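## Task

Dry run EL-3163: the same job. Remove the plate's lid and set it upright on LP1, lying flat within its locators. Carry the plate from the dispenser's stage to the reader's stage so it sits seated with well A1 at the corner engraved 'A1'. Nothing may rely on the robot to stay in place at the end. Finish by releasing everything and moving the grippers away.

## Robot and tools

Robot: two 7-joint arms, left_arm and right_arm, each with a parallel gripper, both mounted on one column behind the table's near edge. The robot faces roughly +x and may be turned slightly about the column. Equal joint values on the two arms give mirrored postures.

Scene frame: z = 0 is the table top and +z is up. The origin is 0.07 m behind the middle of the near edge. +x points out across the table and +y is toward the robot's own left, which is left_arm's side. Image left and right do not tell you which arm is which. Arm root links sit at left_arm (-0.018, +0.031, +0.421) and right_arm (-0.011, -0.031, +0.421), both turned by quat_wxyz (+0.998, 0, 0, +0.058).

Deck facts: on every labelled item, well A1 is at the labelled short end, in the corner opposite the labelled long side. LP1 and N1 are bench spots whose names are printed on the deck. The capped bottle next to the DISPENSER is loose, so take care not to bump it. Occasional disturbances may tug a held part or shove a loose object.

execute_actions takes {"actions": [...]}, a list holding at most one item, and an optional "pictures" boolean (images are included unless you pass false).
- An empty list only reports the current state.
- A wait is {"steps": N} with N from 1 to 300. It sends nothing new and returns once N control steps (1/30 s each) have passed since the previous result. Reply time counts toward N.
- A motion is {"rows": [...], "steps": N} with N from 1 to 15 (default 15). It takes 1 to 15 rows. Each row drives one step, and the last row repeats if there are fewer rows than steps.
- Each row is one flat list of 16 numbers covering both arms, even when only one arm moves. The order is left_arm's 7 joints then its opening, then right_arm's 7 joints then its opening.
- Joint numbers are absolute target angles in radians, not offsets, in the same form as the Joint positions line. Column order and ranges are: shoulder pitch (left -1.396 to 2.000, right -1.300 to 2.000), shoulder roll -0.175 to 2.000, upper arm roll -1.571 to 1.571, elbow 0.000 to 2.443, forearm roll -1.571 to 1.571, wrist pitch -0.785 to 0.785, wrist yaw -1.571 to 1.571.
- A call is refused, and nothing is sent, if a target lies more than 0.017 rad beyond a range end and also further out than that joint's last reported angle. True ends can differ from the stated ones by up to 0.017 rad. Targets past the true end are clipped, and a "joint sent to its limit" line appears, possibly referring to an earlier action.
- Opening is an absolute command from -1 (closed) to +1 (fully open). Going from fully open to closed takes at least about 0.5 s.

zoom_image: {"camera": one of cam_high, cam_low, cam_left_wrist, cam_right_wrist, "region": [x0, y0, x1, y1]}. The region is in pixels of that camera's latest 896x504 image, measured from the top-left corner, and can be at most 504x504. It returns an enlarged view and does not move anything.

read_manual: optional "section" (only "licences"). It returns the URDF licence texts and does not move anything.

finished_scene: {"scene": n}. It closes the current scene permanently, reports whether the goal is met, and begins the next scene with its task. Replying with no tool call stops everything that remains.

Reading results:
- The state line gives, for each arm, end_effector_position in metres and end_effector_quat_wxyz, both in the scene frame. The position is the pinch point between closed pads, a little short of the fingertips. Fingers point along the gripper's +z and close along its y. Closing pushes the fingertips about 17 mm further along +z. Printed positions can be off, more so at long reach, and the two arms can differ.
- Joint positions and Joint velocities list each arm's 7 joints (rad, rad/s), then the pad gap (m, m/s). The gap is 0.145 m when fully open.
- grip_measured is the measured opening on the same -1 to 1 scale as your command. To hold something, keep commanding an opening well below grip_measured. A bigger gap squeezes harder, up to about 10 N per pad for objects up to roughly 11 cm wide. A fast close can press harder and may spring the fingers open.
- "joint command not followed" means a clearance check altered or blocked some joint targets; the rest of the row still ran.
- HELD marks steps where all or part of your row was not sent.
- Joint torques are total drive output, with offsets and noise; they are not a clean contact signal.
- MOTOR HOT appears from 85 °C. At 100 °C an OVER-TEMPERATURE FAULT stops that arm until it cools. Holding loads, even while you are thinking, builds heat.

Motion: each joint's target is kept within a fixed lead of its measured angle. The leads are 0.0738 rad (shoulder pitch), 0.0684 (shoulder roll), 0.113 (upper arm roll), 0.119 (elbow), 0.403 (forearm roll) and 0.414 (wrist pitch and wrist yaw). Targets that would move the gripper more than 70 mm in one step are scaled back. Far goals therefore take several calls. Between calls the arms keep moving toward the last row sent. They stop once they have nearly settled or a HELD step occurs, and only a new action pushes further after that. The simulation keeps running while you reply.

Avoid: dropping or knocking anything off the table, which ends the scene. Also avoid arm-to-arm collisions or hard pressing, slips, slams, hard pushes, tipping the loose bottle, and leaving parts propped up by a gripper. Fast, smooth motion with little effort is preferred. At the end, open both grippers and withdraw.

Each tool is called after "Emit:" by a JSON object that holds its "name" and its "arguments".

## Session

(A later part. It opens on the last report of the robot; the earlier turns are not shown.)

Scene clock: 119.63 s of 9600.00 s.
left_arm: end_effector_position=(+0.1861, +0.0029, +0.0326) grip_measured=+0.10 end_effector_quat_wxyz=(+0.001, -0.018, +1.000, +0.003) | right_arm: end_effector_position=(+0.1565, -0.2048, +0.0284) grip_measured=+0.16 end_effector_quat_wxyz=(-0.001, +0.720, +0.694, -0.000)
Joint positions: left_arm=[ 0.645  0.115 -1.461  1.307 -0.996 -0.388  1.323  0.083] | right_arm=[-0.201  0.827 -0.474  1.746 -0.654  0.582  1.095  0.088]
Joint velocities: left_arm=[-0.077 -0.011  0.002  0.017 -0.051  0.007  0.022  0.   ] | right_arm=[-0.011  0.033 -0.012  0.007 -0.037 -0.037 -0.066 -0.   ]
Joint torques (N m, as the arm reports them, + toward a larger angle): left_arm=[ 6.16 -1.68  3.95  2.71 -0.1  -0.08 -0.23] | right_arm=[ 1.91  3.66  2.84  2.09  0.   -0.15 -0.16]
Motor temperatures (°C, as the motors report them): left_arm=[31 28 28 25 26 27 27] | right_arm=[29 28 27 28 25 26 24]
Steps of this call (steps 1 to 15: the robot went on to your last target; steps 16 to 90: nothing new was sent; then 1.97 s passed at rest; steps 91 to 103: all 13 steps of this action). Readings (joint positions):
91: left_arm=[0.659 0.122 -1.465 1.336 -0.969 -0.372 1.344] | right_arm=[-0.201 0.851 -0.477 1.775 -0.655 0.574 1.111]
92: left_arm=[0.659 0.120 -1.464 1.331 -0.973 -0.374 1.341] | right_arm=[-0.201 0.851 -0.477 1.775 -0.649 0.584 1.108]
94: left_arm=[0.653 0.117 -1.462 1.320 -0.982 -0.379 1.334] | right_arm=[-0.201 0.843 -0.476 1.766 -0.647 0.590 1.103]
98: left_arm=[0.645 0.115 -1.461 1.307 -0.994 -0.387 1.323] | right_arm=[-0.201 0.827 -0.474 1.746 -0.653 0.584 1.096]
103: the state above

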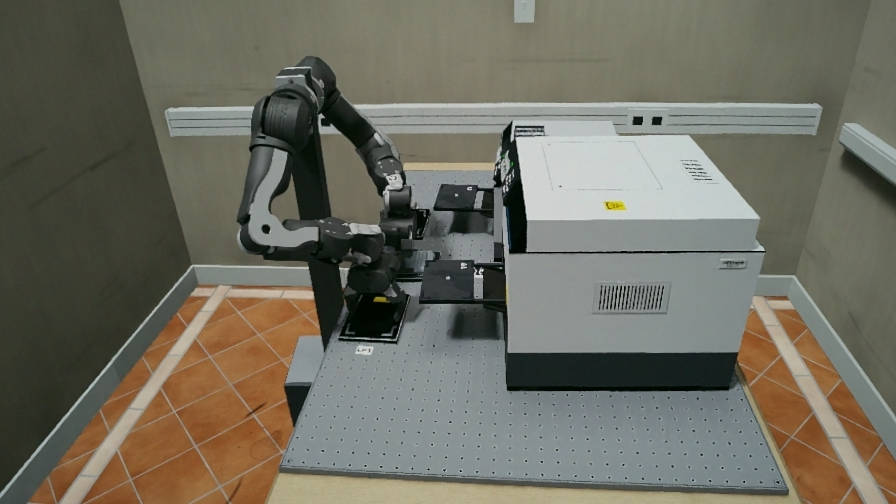

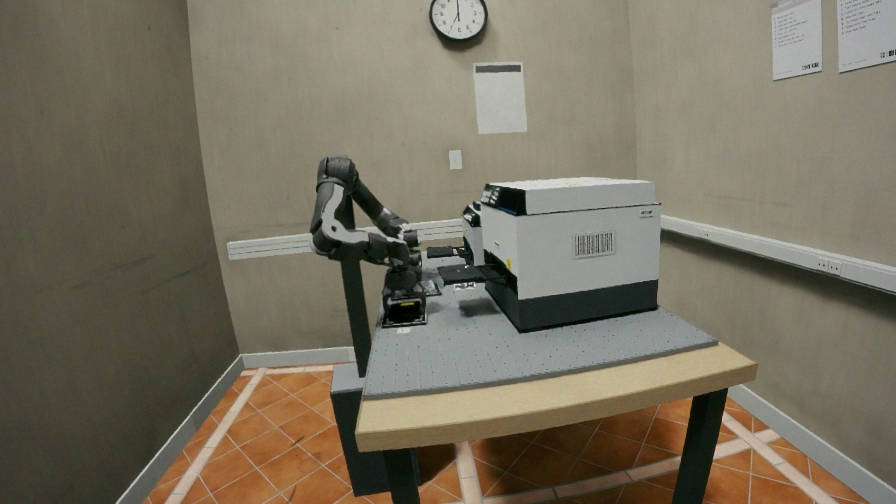

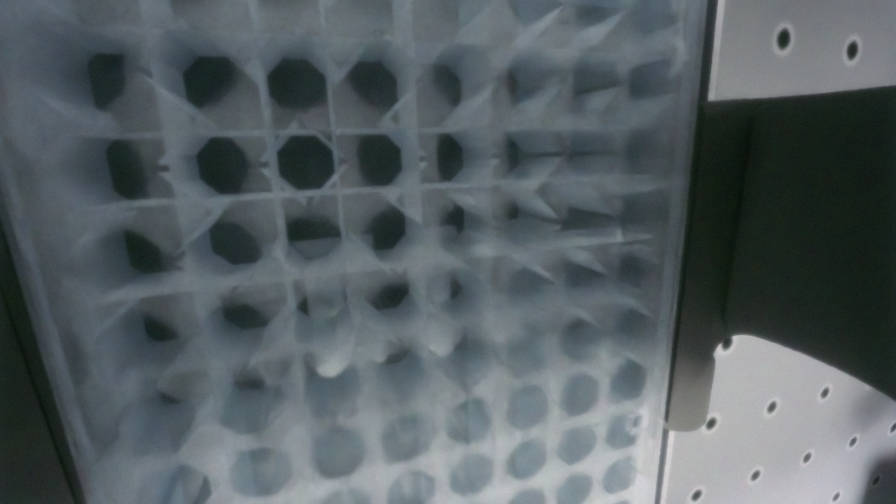

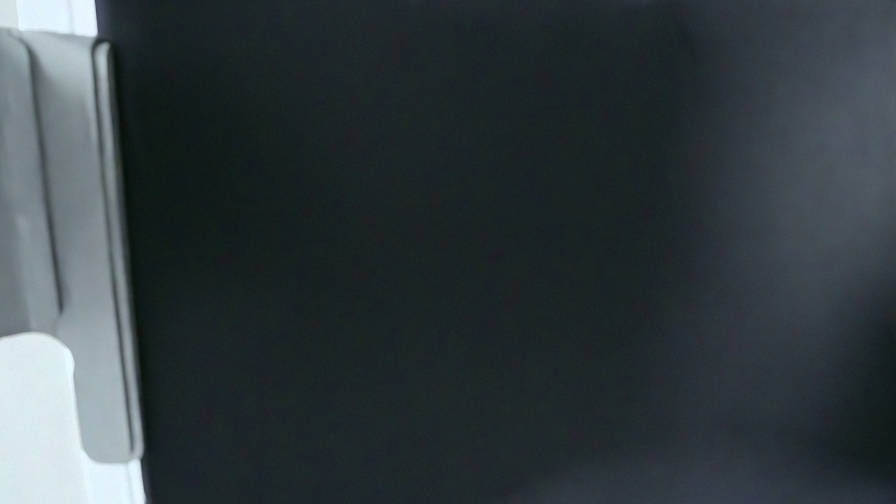

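Emit:
{"name": "execute_actions", "arguments": {"actions": [{"rows":[[0.641,0.1125,-1.458,1.301,-1.002,-0.393,1.312,-0.8,-0.2,0.823,-0.47,1.74,-0.658,0.576,1.088,-0.8],[0.638,0.1115,-1.457,1.296,-1.006,-0.394,1.308,-0.8,-0.2,0.819,-0.47,1.735,-0.661,0.573,1.086,-0.8],[0.636,0.1105,-1.457,1.292,-1.009,-0.396,1.305,-0.8,-0.2,0.815,-0.47,1.73,-0.664,0.57,1.085,-0.8],[0.633,0.1095,-1.456,1.287,-1.013,-0.398,1.301,-0.8,-0.2,0.812,-0.469,1.725,-0.666,0.567,1.083,-0.8],[0.631,0.1085,-1.456,1.283,-1.017,-0.4,1.298,-0.8,-0.2,0.808,-0.469,1.72,-0.669,0.564,1.082,-0.8]],"steps":12}]}}

Emit:
{"name": "zoom_image", "arguments": {"camera": "cam_high", "region": [330,240,450,350]}}

Scene clock: 122.30 s of 9600.00 s.
left_arm: end_effector_position=(+0.1868, +0.0030, +0.0314) grip_measured=+0.10 end_effector_quat_wxyz=(-0.000, -0.018, +1.000, +0.005) | right_arm: end_effector_position=(+0.1565, -0.2050, +0.0250) grip_measured=+0.16 end_effector_quat_wxyz=(-0.004, +0.720, +0.694, -0.001)
Joint positions: left_arm=[ 0.64   0.108 -1.454  1.294 -1.001 -0.396  1.325  0.083] | right_arm=[-0.2    0.813 -0.47   1.726 -0.66   0.568  1.095  0.088]
Joint velocities: left_arm=[ 0.011 -0.055  0.002  0.007  0.051  0.022 -0.051  0.   ] | right_arm=[ 0.011 -0.099 -0.002  0.007 -0.007  0.037  0.037 -0.   ]
Joint torques (N m, as the arm reports them, + toward a larger angle): left_arm=[ 4.04 -1.33  2.87  0.85 -0.58 -0.11 -0.82] | right_arm=[ 1.84  2.33  2.01  1.17 -0.15 -0.17 -0.31]
Motor temperatures (°C, as the motors report them): left_arm=[30 28 28 25 26 27 27] | right_arm=[29 28 27 28 25 26 24]
Steps of this call (steps 1 to 15: the robot went on to your last target; steps 16 to 68: nothing new was sent; steps 69 to 80: all 12 steps of this action). Readings (joint positions):
69: left_arm=[0.645 0.114 -1.461 1.305 -0.997 -0.389 1.322] | right_arm=[-0.201 0.825 -0.473 1.744 -0.655 0.581 1.094]
70: left_arm=[0.643 0.112 -1.459 1.302 -0.998 -0.390 1.321] | right_arm=[-0.201 0.822 -0.473 1.738 -0.657 0.579 1.093]
72: left_arm=[0.642 0.110 -1.456 1.297 -0.999 -0.394 1.322] | right_arm=[-0.201 0.814 -0.472 1.730 -0.660 0.573 1.092]
76: left_arm=[0.640 0.108 -1.454 1.294 -1.001 -0.396 1.325] | right_arm=[-0.200 0.813 -0.470 1.726 -0.660 0.568 1.095]
80: the state above

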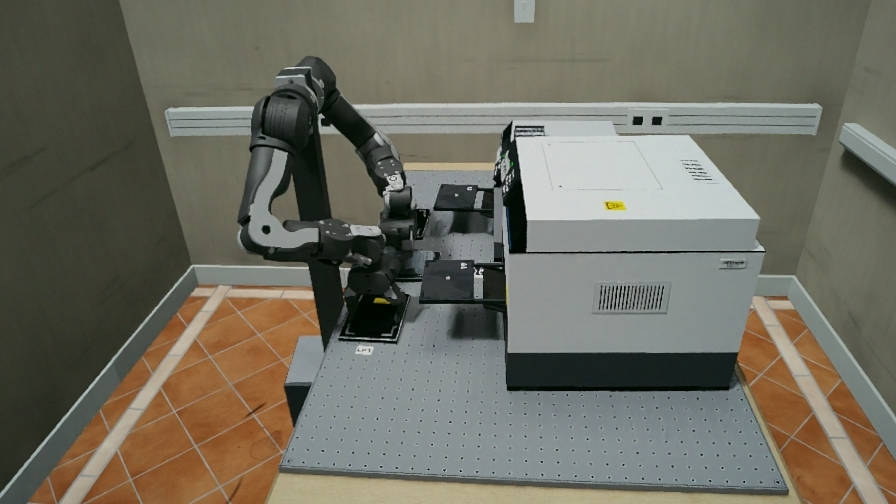

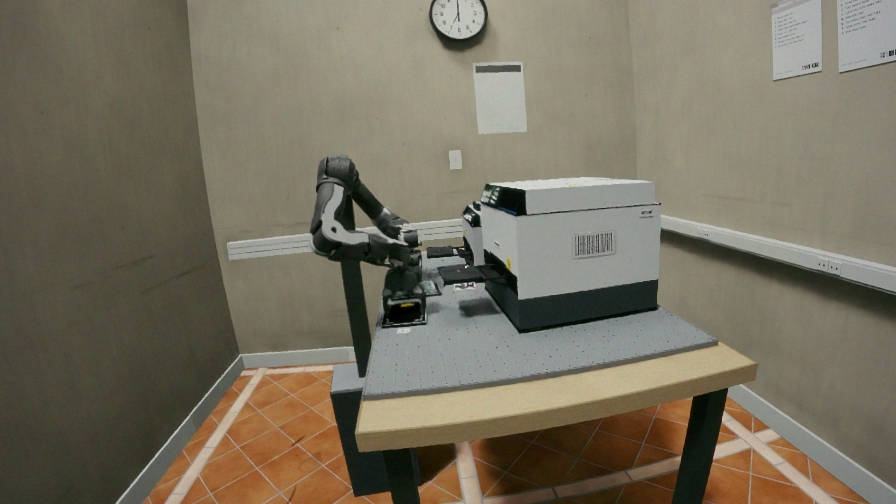

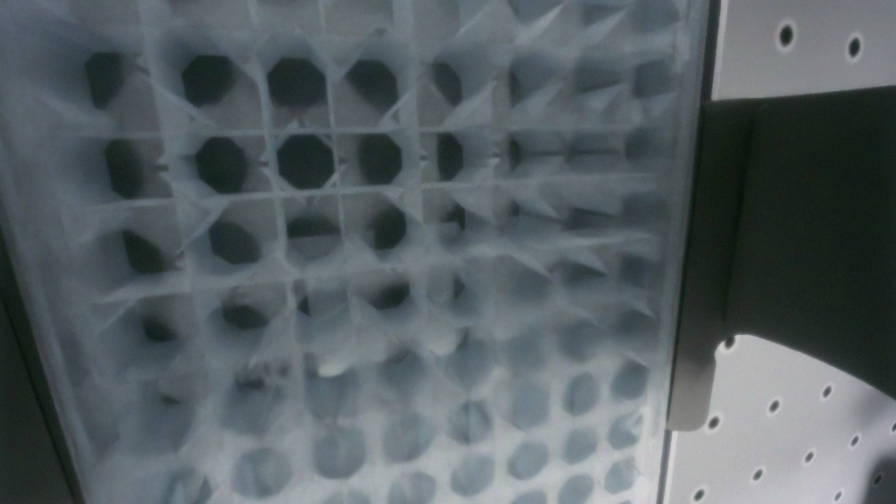

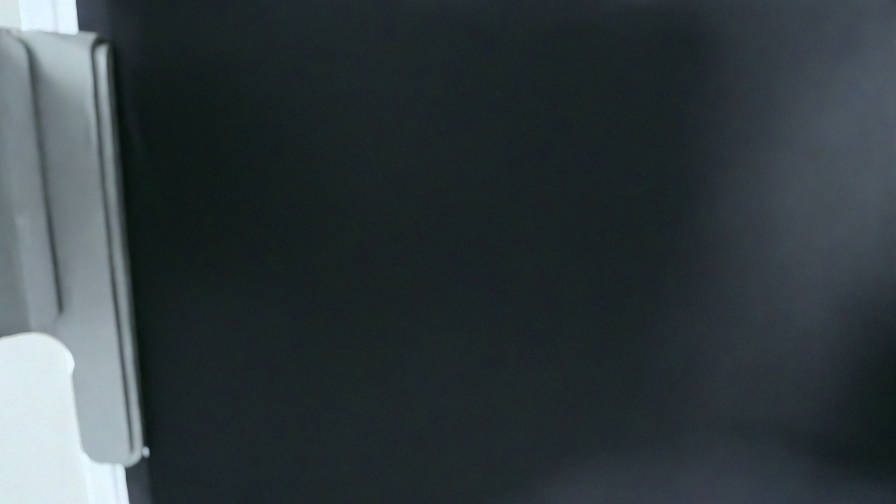

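Region (330, 240, 450, 350) of cam_high's 896x504 image, scaled by 4.200, with more detail than that image has; it fills the top 462 rows of this view, and the rest is white.

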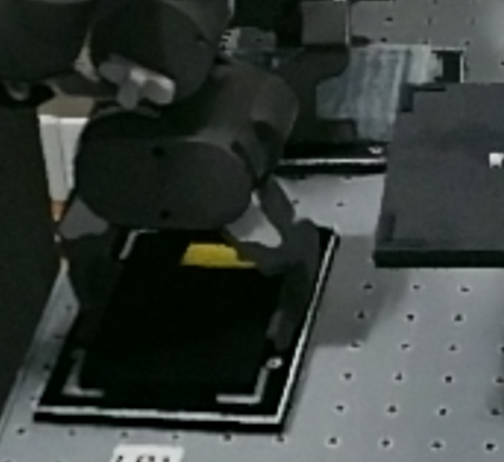

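Emit:
{"name": "execute_actions", "arguments": {"actions": [{"rows":[[0.642,0.111,-1.457,1.299,-1.0,-0.394,1.322,-0.5,-0.2,0.813,-0.47,1.727,-0.661,0.568,1.092,-0.5],[0.642,0.111,-1.457,1.299,-1.0,-0.394,1.322,-0.2,-0.2,0.813,-0.47,1.727,-0.661,0.568,1.092,-0.2],[0.642,0.111,-1.457,1.299,-1.0,-0.394,1.322,0,-0.2,0.813,-0.47,1.727,-0.661,0.568,1.092,0.05],[0.642,0.111,-1.457,1.299,-1.0,-0.394,1.322,0.08,-0.2,0.813,-0.47,1.727,-0.661,0.568,1.092,0.14],[0.642,0.111,-1.457,1.299,-1.0,-0.394,1.322,0.13,-0.2,0.813,-0.47,1.727,-0.661,0.568,1.092,0.19],[0.642,0.111,-1.457,1.299,-1.0,-0.394,1.322,0.18,-0.2,0.813,-0.47,1.727,-0.661,0.568,1.092,0.24],[0.642,0.111,-1.457,1.299,-1.0,-0.394,1.322,0.26,-0.2,0.813,-0.47,1.727,-0.661,0.568,1.092,0.3],[0.642,0.111,-1.457,1.299,-1.0,-0.394,1.322,0.35,-0.2,0.813,-0.47,1.727,-0.661,0.568,1.092,0.38],[0.642,0.111,-1.457,1.299,-1.0,-0.394,1.322,0.45,-0.2,0.813,-0.47,1.727,-0.661,0.568,1.092,0.45],[0.642,0.111,-1.457,1.299,-1.0,-0.394,1.322,0.45,-0.2,0.813,-0.47,1.727,-0.661,0.568,1.092,0.45],[0.646,0.113,-1.458,1.308,-0.992,-0.389,1.328,0.45,-0.2,0.825,-0.471,1.741,-0.654,0.577,1.097,0.45],[0.651,0.116,-1.46,1.318,-0.984,-0.384,1.335,0.45,-0.2,0.84,-0.473,1.76,-0.645,0.59,1.103,0.45],[0.656,0.119,-1.461,1.328,-0.976,-0.379,1.342,0.45,-0.2,0.855,-0.474,1.779,-0.635,0.602,1.109,0.45],[0.666,0.122,-1.463,1.344,-0.962,-0.37,1.352,0.45,-0.2,0.87,-0.476,1.798,-0.626,0.614,1.115,0.45],[0.679,0.126,-1.467,1.361,-0.945,-0.36,1.365,0.45,-0.2,0.9,-0.457,1.837,-0.609,0.628,1.14,0.45]]}], "pictures": false}}

Emit:
{"name": "execute_actions", "arguments": {"actions": [{"rows":[[0.698,0.131,-1.473,1.385,-0.921,-0.346,1.38,0.45,-0.2,0.934,-0.437,1.876,-0.592,0.641,1.165,0.45],[0.717,0.137,-1.478,1.409,-0.896,-0.332,1.396,0.45,-0.2,0.965,-0.418,1.915,-0.575,0.655,1.19,0.45],[0.736,0.142,-1.483,1.433,-0.872,-0.318,1.412,0.45,-0.2,0.997,-0.398,1.954,-0.558,0.668,1.215,0.45],[0.755,0.147,-1.488,1.456,-0.848,-0.304,1.428,0.45,-0.2,1.029,-0.378,1.993,-0.541,0.682,1.24,0.45],[0.774,0.152,-1.494,1.48,-0.824,-0.29,1.443,0.45,-0.2,1.061,-0.359,2.033,-0.525,0.696,1.265,0.45],[0.793,0.157,-1.499,1.504,-0.8,-0.276,1.459,0.45,-0.2,1.093,-0.34,2.072,-0.508,0.709,1.29,0.45],[0.812,0.163,-1.504,1.528,-0.775,-0.262,1.475,0.45,-0.2,1.124,-0.32,2.111,-0.491,0.723,1.316,0.45],[0.831,0.168,-1.51,1.552,-0.751,-0.248,1.49,0.45,-0.2,1.156,-0.3,2.15,-0.474,0.736,1.342,0.45],[0.85,0.173,-1.515,1.576,-0.727,-0.232,1.506,0.45,-0.2,1.188,-0.281,2.189,-0.457,0.75,1.368,0.45]]}]}}

Emit:
{"name": "zoom_image", "arguments": {"camera": "cam_high", "region": [330,240,450,350]}}

Scene clock: 131.83 s of 9600.00 s.
left_arm: end_effector_position=(+0.1890, -0.0003, +0.0450) grip_measured=+0.45 end_effector_quat_wxyz=(+0.006, -0.015, +1.000, -0.005) | right_arm: end_effector_position=(+0.1594, -0.2070, +0.0456) grip_measured=+0.45 end_effector_quat_wxyz=(+0.005, +0.714, +0.700, +0.003)
Joint positions: left_arm=[ 0.674  0.124 -1.464  1.357 -0.962 -0.373  1.347  0.108] | right_arm=[-0.203  0.891 -0.467  1.823 -0.626  0.61   1.117  0.108]
Joint velocities: left_arm=[ 0.407  0.121 -0.061  0.505  0.344  0.256  0.286  0.   ] | right_arm=[-0.033  0.67   0.208  1.004  0.374  0.3    0.491  0.   ]
Joint torques (N m, as the arm reports them, + toward a larger angle): left_arm=[ 6.74 -1.33  2.99  3.02 -0.03  0.11  0.13] | right_arm=[2.71 4.05 4.19 2.54 0.03 0.05 0.14]
Motor temperatures (°C, as the motors report them): left_arm=[30 28 27 25 26 27 28] | right_arm=[29 28 27 28 25 26 24]
Steps of this call (steps 1 to 15: the robot went on to your last target; steps 16 to 90: nothing new was sent; then 6.03 s passed at rest; steps 91 to 105: all 15 steps of this action). Readings (joint positions):
91: left_arm=[0.642 0.109 -1.454 1.299 -1.000 -0.395 1.328] | right_arm=[-0.200 0.813 -0.470 1.727 -0.660 0.568 1.096]
92: left_arm=[0.642 0.109 -1.454 1.299 -1.000 -0.395 1.328] | right_arm=[-0.200 0.813 -0.470 1.728 -0.660 0.568 1.096]
94: left_arm=[0.642 0.109 -1.454 1.299 -1.000 -0.395 1.328] | right_arm=[-0.200 0.813 -0.470 1.728 -0.660 0.568 1.096]
98: left_arm=[0.642 0.109 -1.454 1.299 -1.000 -0.395 1.328] | right_arm=[-0.200 0.813 -0.470 1.728 -0.660 0.568 1.096]
105: the state above

Scene clock: 132.33 s of 9600.00 s.
left_arm: end_effector_position=(+0.1872, +0.0002, +0.1010) grip_measured=+0.45 end_effector_quat_wxyz=(+0.002, -0.020, +1.000, -0.003) | right_arm: end_effector_position=(+0.1609, -0.2062, +0.1442) grip_measured=+0.45 end_effector_quat_wxyz=(+0.002, +0.694, +0.720, +0.001)
Joint positions: left_arm=[ 0.851  0.171 -1.511  1.579 -0.729 -0.236  1.5    0.108] | right_arm=[-0.202  1.187 -0.281  2.188 -0.459  0.747  1.362  0.108]
Joint velocities: left_arm=[-0.011 -0.055  0.002  0.007 -0.022 -0.022 -0.022  0.   ] | right_arm=[ 0.077 -0.011  0.007 -0.017 -0.007  0.007  0.022  0.   ]
Joint torques (N m, as the arm reports them, + toward a larger angle): left_arm=[ 6.79 -0.69  3.4   2.15  0.04  0.11  0.14] | right_arm=[ 2.37  4.28  2.27  1.73  0.04 -0.02  0.18]
Motor temperatures (°C, as the motors report them): left_arm=[30 28 27 25 26 27 28] | right_arm=[29 28 27 28 25 26 24]
Steps of this call (steps 1 to 15: all 15 steps of this action). Readings (joint positions):
1: left_arm=[0.693 0.129 -1.470 1.379 -0.943 -0.362 1.359] | right_arm=[-0.206 0.924 -0.452 1.866 -0.609 0.622 1.138]
2: left_arm=[0.714 0.135 -1.474 1.404 -0.922 -0.350 1.373] | right_arm=[-0.205 0.961 -0.428 1.908 -0.592 0.635 1.160]
4: left_arm=[0.756 0.145 -1.482 1.452 -0.877 -0.323 1.403] | right_arm=[-0.198 1.031 -0.378 1.984 -0.564 0.663 1.204]
8: left_arm=[0.828 0.166 -1.505 1.548 -0.780 -0.268 1.465] | right_arm=[-0.201 1.152 -0.307 2.143 -0.495 0.717 1.305]
15: the state above

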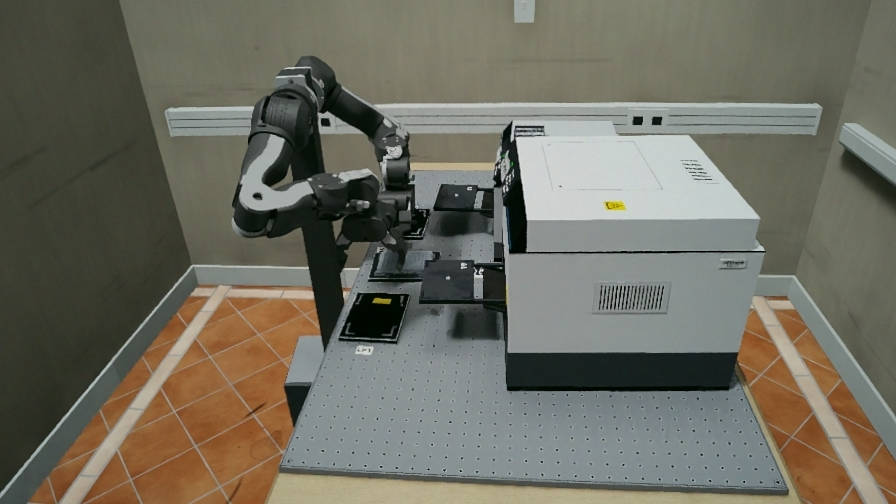

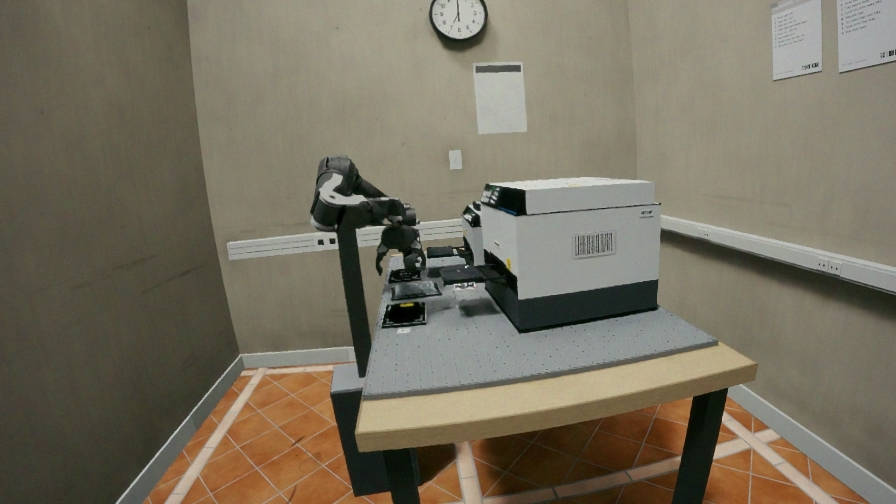

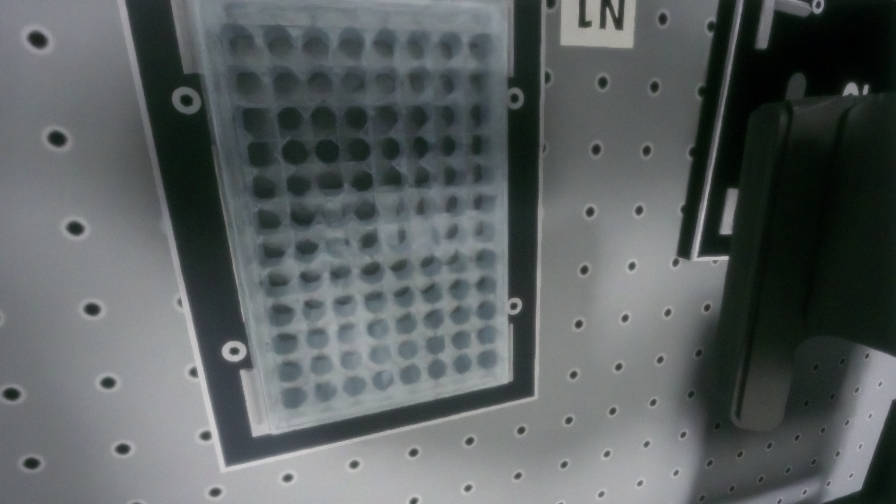

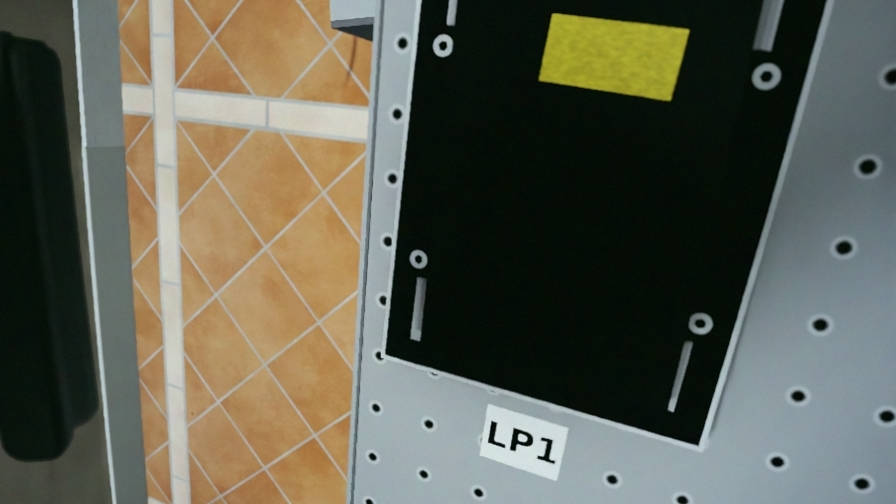

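Region (330, 240, 450, 350) of cam_high's 896x504 image, scaled by 4.200, with more detail than that image has; it fills the top 462 rows of this view, and the rest is white.

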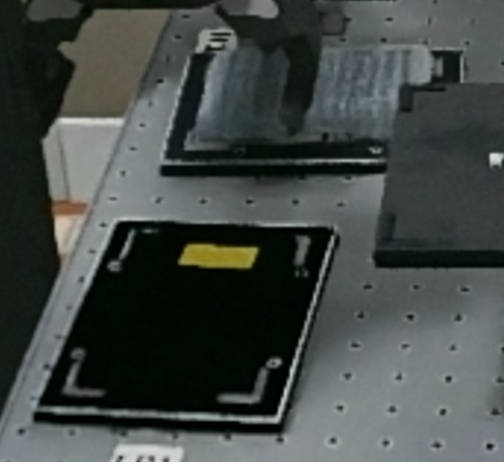

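Emit:
{"name": "execute_actions", "arguments": {"actions": [{"rows":[[0.871,0.188,-1.516,1.587,-0.703,-0.2,1.506,0.45,-0.2,1.156,-0.3,2.15,-0.474,0.736,1.335,0.45],[0.893,0.203,-1.518,1.598,-0.68,-0.165,1.506,0.45,-0.2,1.124,-0.32,2.111,-0.491,0.723,1.31,0.45],[0.914,0.218,-1.519,1.609,-0.656,-0.13,1.506,0.45,-0.2,1.093,-0.34,2.072,-0.508,0.709,1.284,0.45],[0.935,0.233,-1.52,1.619,-0.632,-0.094,1.506,0.45,-0.2,1.061,-0.359,2.033,-0.525,0.696,1.258,0.45],[0.957,0.248,-1.522,1.63,-0.609,-0.059,1.506,0.45,-0.2,1.029,-0.378,1.993,-0.541,0.682,1.232,0.45],[0.978,0.263,-1.523,1.641,-0.585,-0.024,1.506,0.45,-0.2,0.997,-0.398,1.954,-0.558,0.668,1.207,0.45],[0.999,0.278,-1.524,1.652,-0.561,0.011,1.506,0.45,-0.2,0.965,-0.418,1.915,-0.575,0.655,1.181,0.45],[1.021,0.294,-1.526,1.663,-0.538,0.047,1.507,0.45,-0.2,0.934,-0.437,1.876,-0.592,0.641,1.155,0.45],[1.042,0.309,-1.527,1.674,-0.514,0.082,1.508,0.45,-0.2,0.9,-0.457,1.837,-0.609,0.627,1.13,0.45],[1.063,0.324,-1.528,1.685,-0.49,0.117,1.509,0.45,-0.2,0.87,-0.476,1.798,-0.627,0.612,1.104,0.45],[1.085,0.339,-1.53,1.696,-0.467,0.152,1.51,0.45,-0.2,0.855,-0.475,1.779,-0.637,0.6,1.099,0.45],[1.106,0.354,-1.531,1.706,-0.443,0.187,1.511,0.45,-0.2,0.84,-0.474,1.76,-0.647,0.589,1.094,0.45],[1.127,0.369,-1.532,1.717,-0.419,0.223,1.512,0.45,-0.2,0.828,-0.473,1.745,-0.655,0.579,1.089,0.45],[1.149,0.384,-1.534,1.728,-0.396,0.258,1.513,0.45,-0.2,0.818,-0.472,1.733,-0.662,0.572,1.086,0.45],[1.17,0.399,-1.535,1.739,-0.372,0.293,1.514,0.45,-0.2,0.81,-0.472,1.723,-0.667,0.565,1.083,0.45]]}], "pictures": false}}

Emit:
{"name": "execute_actions", "arguments": {"actions": [{"rows":[[1.185,0.43,-1.535,1.754,-0.354,0.3,1.516,0.45,-0.2,0.81,-0.472,1.723,-0.667,0.565,1.083,0.42],[1.2,0.46,-1.535,1.77,-0.337,0.305,1.518,0.45,-0.2,0.81,-0.472,1.723,-0.667,0.565,1.083,0.38],[1.215,0.49,-1.535,1.785,-0.32,0.31,1.52,0.45,-0.2,0.81,-0.472,1.723,-0.667,0.565,1.083,0.34],[1.23,0.52,-1.535,1.8,-0.3,0.317,1.522,0.45,-0.2,0.81,-0.472,1.723,-0.667,0.565,1.083,0.3],[1.245,0.555,-1.535,1.815,-0.284,0.324,1.524,0.45,-0.2,0.81,-0.472,1.723,-0.667,0.565,1.083,0.26],[1.26,0.585,-1.535,1.83,-0.266,0.33,1.526,0.45,-0.2,0.81,-0.472,1.723,-0.667,0.565,1.083,0.22],[1.275,0.615,-1.535,1.845,-0.25,0.336,1.528,0.45,-0.2,0.81,-0.472,1.723,-0.667,0.565,1.083,0.18],[1.29,0.65,-1.535,1.86,-0.23,0.343,1.53,0.45,-0.2,0.81,-0.472,1.723,-0.667,0.565,1.083,0.14],[1.305,0.68,-1.535,1.876,-0.213,0.35,1.532,0.45,-0.2,0.81,-0.472,1.723,-0.667,0.565,1.083,0.1],[1.32,0.71,-1.535,1.89,-0.195,0.356,1.534,0.45,-0.2,0.81,-0.472,1.723,-0.667,0.565,1.083,0],[1.335,0.74,-1.535,1.906,-0.178,0.362,1.536,0.45,-0.2,0.81,-0.472,1.723,-0.667,0.565,1.083,-0.2],[1.35,0.77,-1.535,1.92,-0.16,0.368,1.538,0.45,-0.2,0.81,-0.472,1.723,-0.667,0.565,1.083,-0.4],[1.365,0.805,-1.535,1.937,-0.142,0.375,1.54,0.45,-0.2,0.81,-0.472,1.723,-0.667,0.565,1.083,-0.6],[1.38,0.835,-1.535,1.952,-0.125,0.38,1.542,0.45,-0.2,0.81,-0.472,1.723,-0.667,0.565,1.083,-0.8],[1.395,0.865,-1.535,1.967,-0.107,0.387,1.544,0.45,-0.2,0.81,-0.472,1.723,-0.667,0.565,1.083,-0.8]]}], "pictures": false}}

Emit:
{"name": "execute_actions", "arguments": {"actions": [{"rows":[[1.41,0.9,-1.535,1.98,-0.09,0.393,1.546,0.45,-0.2,0.813,-0.472,1.728,-0.667,0.57,1.09,-0.8],[1.425,0.93,-1.535,2.0,-0.07,0.4,1.548,0.45,-0.2,0.814,-0.471,1.733,-0.667,0.576,1.095,-0.8],[1.44,0.96,-1.535,2.013,-0.054,0.406,1.55,0.45,-0.2,0.812,-0.47,1.734,-0.668,0.581,1.097,-0.8],[1.455,0.99,-1.535,2.028,-0.036,0.412,1.55,0.45,-0.2,0.809,-0.469,1.734,-0.669,0.586,1.098,-0.8],[1.47,1.02,-1.535,2.043,-0.02,0.418,1.55,0.45,-0.2,0.806,-0.468,1.734,-0.67,0.591,1.1,-0.8],[1.485,1.05,-1.535,2.06,0,0.425,1.55,0.45,-0.2,0.803,-0.467,1.734,-0.671,0.596,1.101,-0.8],[1.495,1.075,-1.535,2.07,0.01,0.43,1.55,0.45,-0.2,0.801,-0.466,1.734,-0.671,0.6,1.102,-0.8],[1.5,1.09,-1.535,2.075,0.02,0.43,1.55,0.45,-0.2,0.801,-0.466,1.734,-0.671,0.6,1.102,-0.8],[1.5,1.09,-1.535,2.075,0.02,0.43,1.55,0.45,-0.2,0.801,-0.466,1.734,-0.671,0.6,1.1,-0.8],[1.5,1.09,-1.535,2.075,0.02,0.43,1.55,0.45,-0.2,0.797,-0.466,1.729,-0.674,0.594,1.094,-0.8],[1.5,1.09,-1.535,2.075,0.02,0.43,1.55,0.45,-0.2,0.793,-0.466,1.724,-0.676,0.59,1.09,-0.8],[1.5,1.09,-1.535,2.075,0.02,0.43,1.55,0.45,-0.2,0.789,-0.466,1.719,-0.679,0.586,1.088,-0.8],[1.5,1.09,-1.535,2.075,0.02,0.43,1.55,0.45,-0.2,0.785,-0.466,1.714,-0.682,0.583,1.086,-0.8]]}], "pictures": false}}

Emit:
{"name": "execute_actions", "arguments": {"actions": [{"steps":5}]}}

Emit:
{"name": "zoom_image", "arguments": {"camera": "cam_high", "region": [330,270,420,350]}}

Scene clock: 144.27 s of 9600.00 s.
left_arm: end_effector_position=(+0.2227, +0.0568, +0.1663) grip_measured=+0.45 end_effector_quat_wxyz=(+0.015, -0.291, +0.957, -0.002) | right_arm: end_effector_position=(+0.1559, -0.2056, +0.0245) grip_measured=+0.45 end_effector_quat_wxyz=(-0.003, +0.723, +0.691, -0.003)
Joint positions: left_arm=[ 1.168  0.397 -1.531  1.737 -0.401  0.248  1.509  0.108] | right_arm=[-0.2    0.813 -0.473  1.725 -0.658  0.578  1.093  0.108]
Joint velocities: left_arm=[0.604 0.363 0.002 0.286 0.535 0.828 0.081 0.   ] | right_arm=[-0.033 -0.143  0.002 -0.242 -0.183 -0.271 -0.198  0.   ]
Joint torques (N m, as the arm reports them, + toward a larger angle): left_arm=[ 7.73 -0.03  3.97  1.44 -0.03  0.12  0.06] | right_arm=[ 1.4   3.43  2.09  2.24  0.12 -0.19 -0.05]
Motor temperatures (°C, as the motors report them): left_arm=[30 28 27 25 26 27 28] | right_arm=[29 28 27 28 25 26 24]
Steps of this call (steps 1 to 15: the robot went on to your last target; steps 16 to 90: nothing new was sent; then 8.43 s passed at rest; steps 91 to 105: all 15 steps of this action). Readings (joint positions):
91: left_arm=[0.860 0.178 -1.515 1.584 -0.716 -0.221 1.500] | right_arm=[-0.195 1.168 -0.289 2.168 -0.462 0.743 1.355]
92: left_arm=[0.881 0.194 -1.519 1.597 -0.698 -0.197 1.500] | right_arm=[-0.193 1.128 -0.309 2.122 -0.475 0.735 1.336]
94: left_arm=[0.937 0.234 -1.519 1.615 -0.658 -0.136 1.502] | right_arm=[-0.202 1.061 -0.358 2.035 -0.506 0.713 1.291]
98: left_arm=[1.017 0.290 -1.522 1.662 -0.566 0.002 1.503] | right_arm=[-0.198 0.936 -0.431 1.881 -0.572 0.660 1.190]
105: the state above

Scene clock: 144.77 s of 9600.00 s.
left_arm: end_effector_position=(+0.2071, +0.1583, +0.2223) grip_measured=+0.45 end_effector_quat_wxyz=(-0.002, -0.463, +0.886, +0.007) | right_arm: end_effector_position=(+0.1566, -0.2046, +0.0243) grip_measured=+0.18 end_effector_quat_wxyz=(-0.002, +0.719, +0.695, -0.000)
Joint positions: left_arm=[ 1.393  0.866 -1.532  1.964 -0.129  0.376  1.537  0.108] | right_arm=[-0.2    0.811 -0.473  1.725 -0.665  0.567  1.09   0.089]
Joint velocities: left_arm=[0.385 0.824 0.002 0.335 0.388 0.11  0.11  0.   ] | right_arm=[ 0.011 -0.011 -0.012  0.027 -0.081 -0.095  0.037  0.   ]
Joint torques (N m, as the arm reports them, + toward a larger angle): left_arm=[ 7.01 -0.87  4.31  0.5   0.01  0.12 -0.01] | right_arm=[ 1.52  3.21  2.22  1.83  0.   -0.17 -0.14]
Motor temperatures (°C, as the motors report them): left_arm=[30 28 27 25 26 27 28] | right_arm=[29 28 27 28 25 26 24]
Steps of this call (steps 1 to 15: all 15 steps of this action). Readings (joint positions):
1: left_arm=[1.187 0.419 -1.531 1.753 -0.379 0.271 1.509] | right_arm=[-0.200 0.809 -0.473 1.723 -0.662 0.573 1.090]
2: left_arm=[1.201 0.451 -1.531 1.771 -0.359 0.286 1.510] | right_arm=[-0.200 0.809 -0.473 1.723 -0.663 0.570 1.090]
4: left_arm=[1.227 0.523 -1.532 1.795 -0.323 0.304 1.515] | right_arm=[-0.200 0.809 -0.473 1.723 -0.665 0.569 1.089]
8: left_arm=[1.289 0.645 -1.532 1.858 -0.253 0.332 1.523] | right_arm=[-0.200 0.811 -0.473 1.725 -0.665 0.567 1.090]
15: the state above

Scene clock: 145.27 s of 9600.00 s.
left_arm: end_effector_position=(+0.1823, +0.1868, +0.2492) grip_measured=+0.45 end_effector_quat_wxyz=(-0.023, -0.534, +0.845, -0.011) | right_arm: end_effector_position=(+0.1554, -0.2030, +0.0243) grip_measured=+0.18 end_effector_quat_wxyz=(-0.003, +0.727, +0.687, -0.005)
Joint positions: left_arm=[ 1.501  1.089 -1.533  2.075  0.019  0.427  1.548  0.108] | right_arm=[-0.201  0.796 -0.466  1.727 -0.678  0.591  1.108  0.089]
Joint velocities: left_arm=[ 0.011 -0.011 -0.007 -0.007  0.037  0.007  0.051  0.   ] | right_arm=[ 0.033  0.011 -0.012  0.002 -0.022  0.007 -0.022 -0.   ]
Joint torques (N m, as the arm reports them, + toward a larger angle): left_arm=[6.2  0.95 4.22 0.23 0.11 0.11 0.03] | right_arm=[ 2.01  0.77  1.83  0.1  -0.05 -0.35 -0.54]
Motor temperatures (°C, as the motors report them): left_arm=[30 28 27 25 26 27 28] | right_arm=[29 28 27 28 25 26 24]
Steps of this call (steps 1 to 15: all 15 steps of this action). Readings (joint positions):
1: left_arm=[1.408 0.898 -1.532 1.978 -0.111 0.382 1.539] | right_arm=[-0.200 0.811 -0.473 1.726 -0.665 0.567 1.091]
2: left_arm=[1.424 0.931 -1.533 1.995 -0.094 0.389 1.541] | right_arm=[-0.200 0.812 -0.473 1.728 -0.665 0.569 1.093]
4: left_arm=[1.454 0.989 -1.533 2.026 -0.058 0.402 1.545] | right_arm=[-0.200 0.811 -0.473 1.730 -0.665 0.577 1.095]
8: left_arm=[1.501 1.095 -1.533 2.075 0.005 0.423 1.547] | right_arm=[-0.200 0.803 -0.471 1.731 -0.669 0.593 1.101]
15: the state above

Scene clock: 145.43 s of 9600.00 s.
left_arm: end_effector_position=(+0.1823, +0.1868, +0.2492) grip_measured=+0.45 end_effector_quat_wxyz=(-0.023, -0.534, +0.845, -0.011) | right_arm: end_effector_position=(+0.1554, -0.2031, +0.0243) grip_measured=+0.18 end_effector_quat_wxyz=(-0.003, +0.727, +0.687, -0.005)
Joint positions: left_arm=[ 1.501  1.089 -1.533  2.075  0.019  0.427  1.548  0.108] | right_arm=[-0.201  0.796 -0.466  1.727 -0.679  0.591  1.108  0.089]
Joint velocities: left_arm=[ 0.033  0.011 -0.002  0.012  0.037  0.066  0.037 -0.   ] | right_arm=[-0.033  0.033  0.007  0.002  0.051 -0.022  0.022  0.   ]
Joint torques (N m, as the arm reports them, + toward a larger angle): left_arm=[6.22 0.97 4.17 0.29 0.12 0.1  0.04] | right_arm=[ 2.02  0.87  1.71  0.13 -0.06 -0.31 -0.57]
Motor temperatures (°C, as the motors report them): left_arm=[30 28 27 25 26 27 28] | right_arm=[29 28 27 28 25 26 24]
Steps of this call (steps 1 to 5: the robot went on to your last target). Readings (joint positions):
1: left_arm=[1.501 1.089 -1.533 2.075 0.019 0.427 1.548] | right_arm=[-0.201 0.796 -0.466 1.727 -0.679 0.591 1.108]
2: left_arm=[1.501 1.089 -1.533 2.075 0.019 0.427 1.548] | right_arm=[-0.201 0.796 -0.466 1.727 -0.679 0.591 1.108]
4: left_arm=[1.501 1.089 -1.533 2.075 0.019 0.427 1.548] | right_arm=[-0.201 0.796 -0.466 1.727 -0.679 0.591 1.108]
5: the state above

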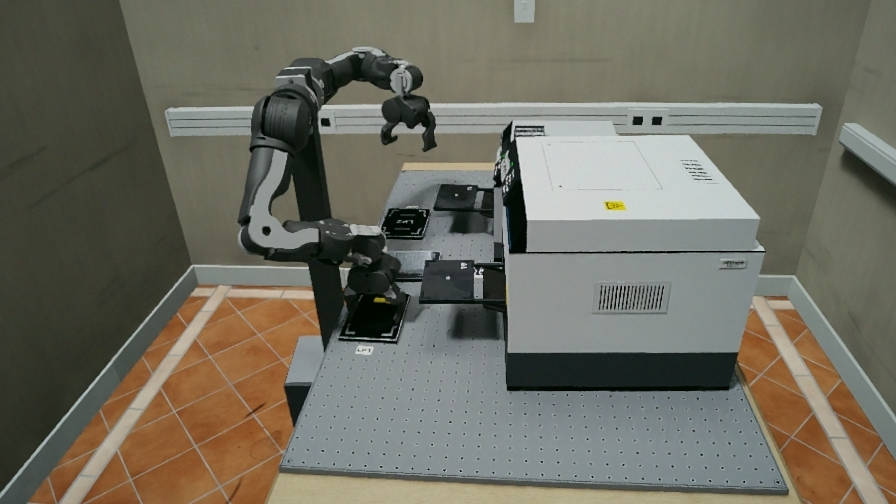

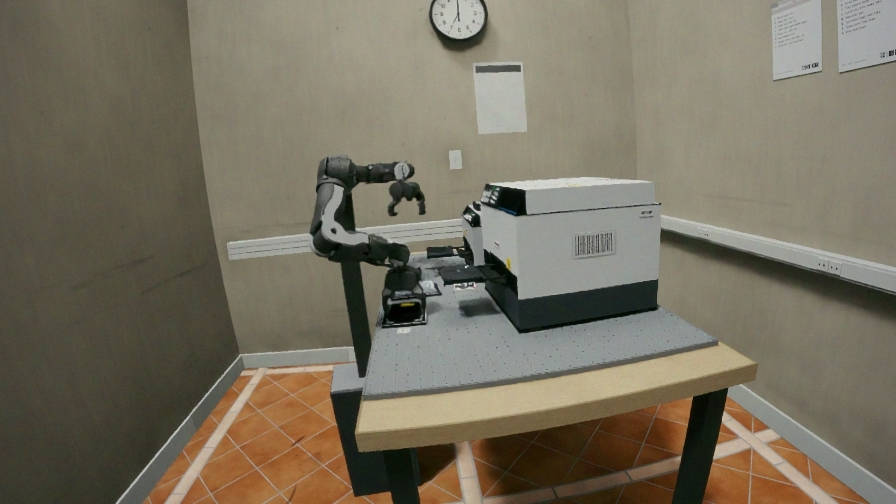

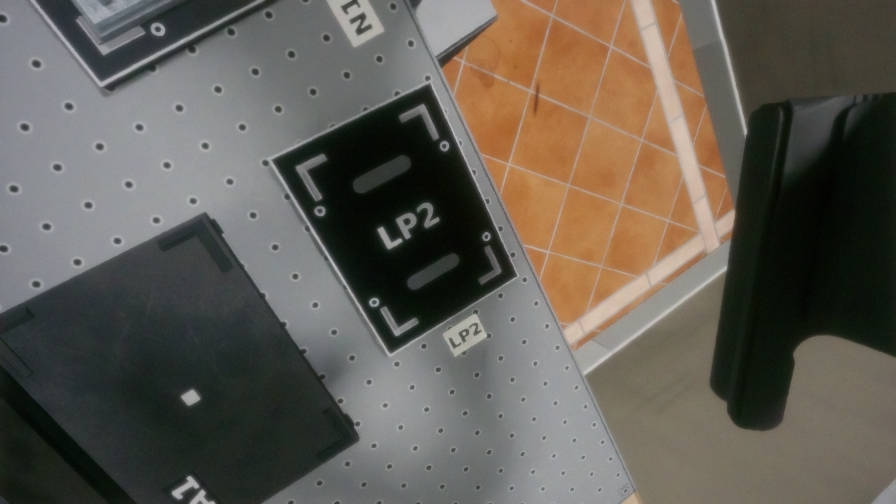

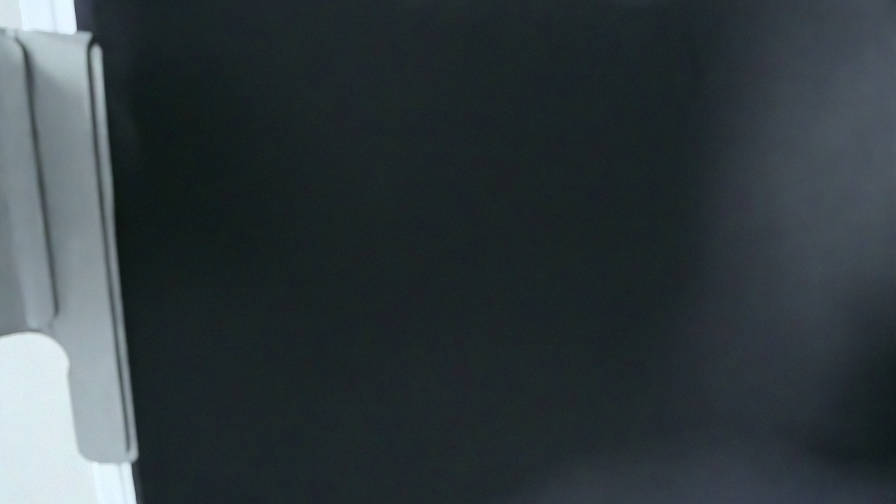

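Region (330, 270, 420, 350) of cam_high's 896x504 image, scaled by 5.600, with more detail than that image has.

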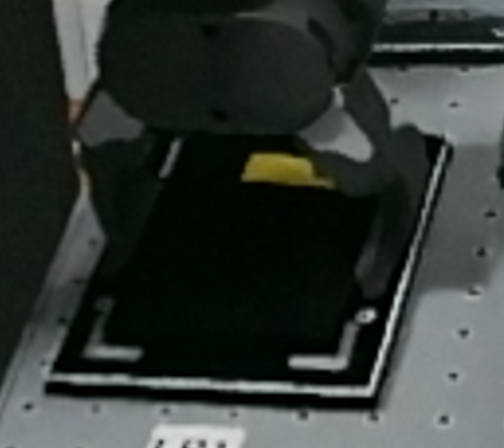

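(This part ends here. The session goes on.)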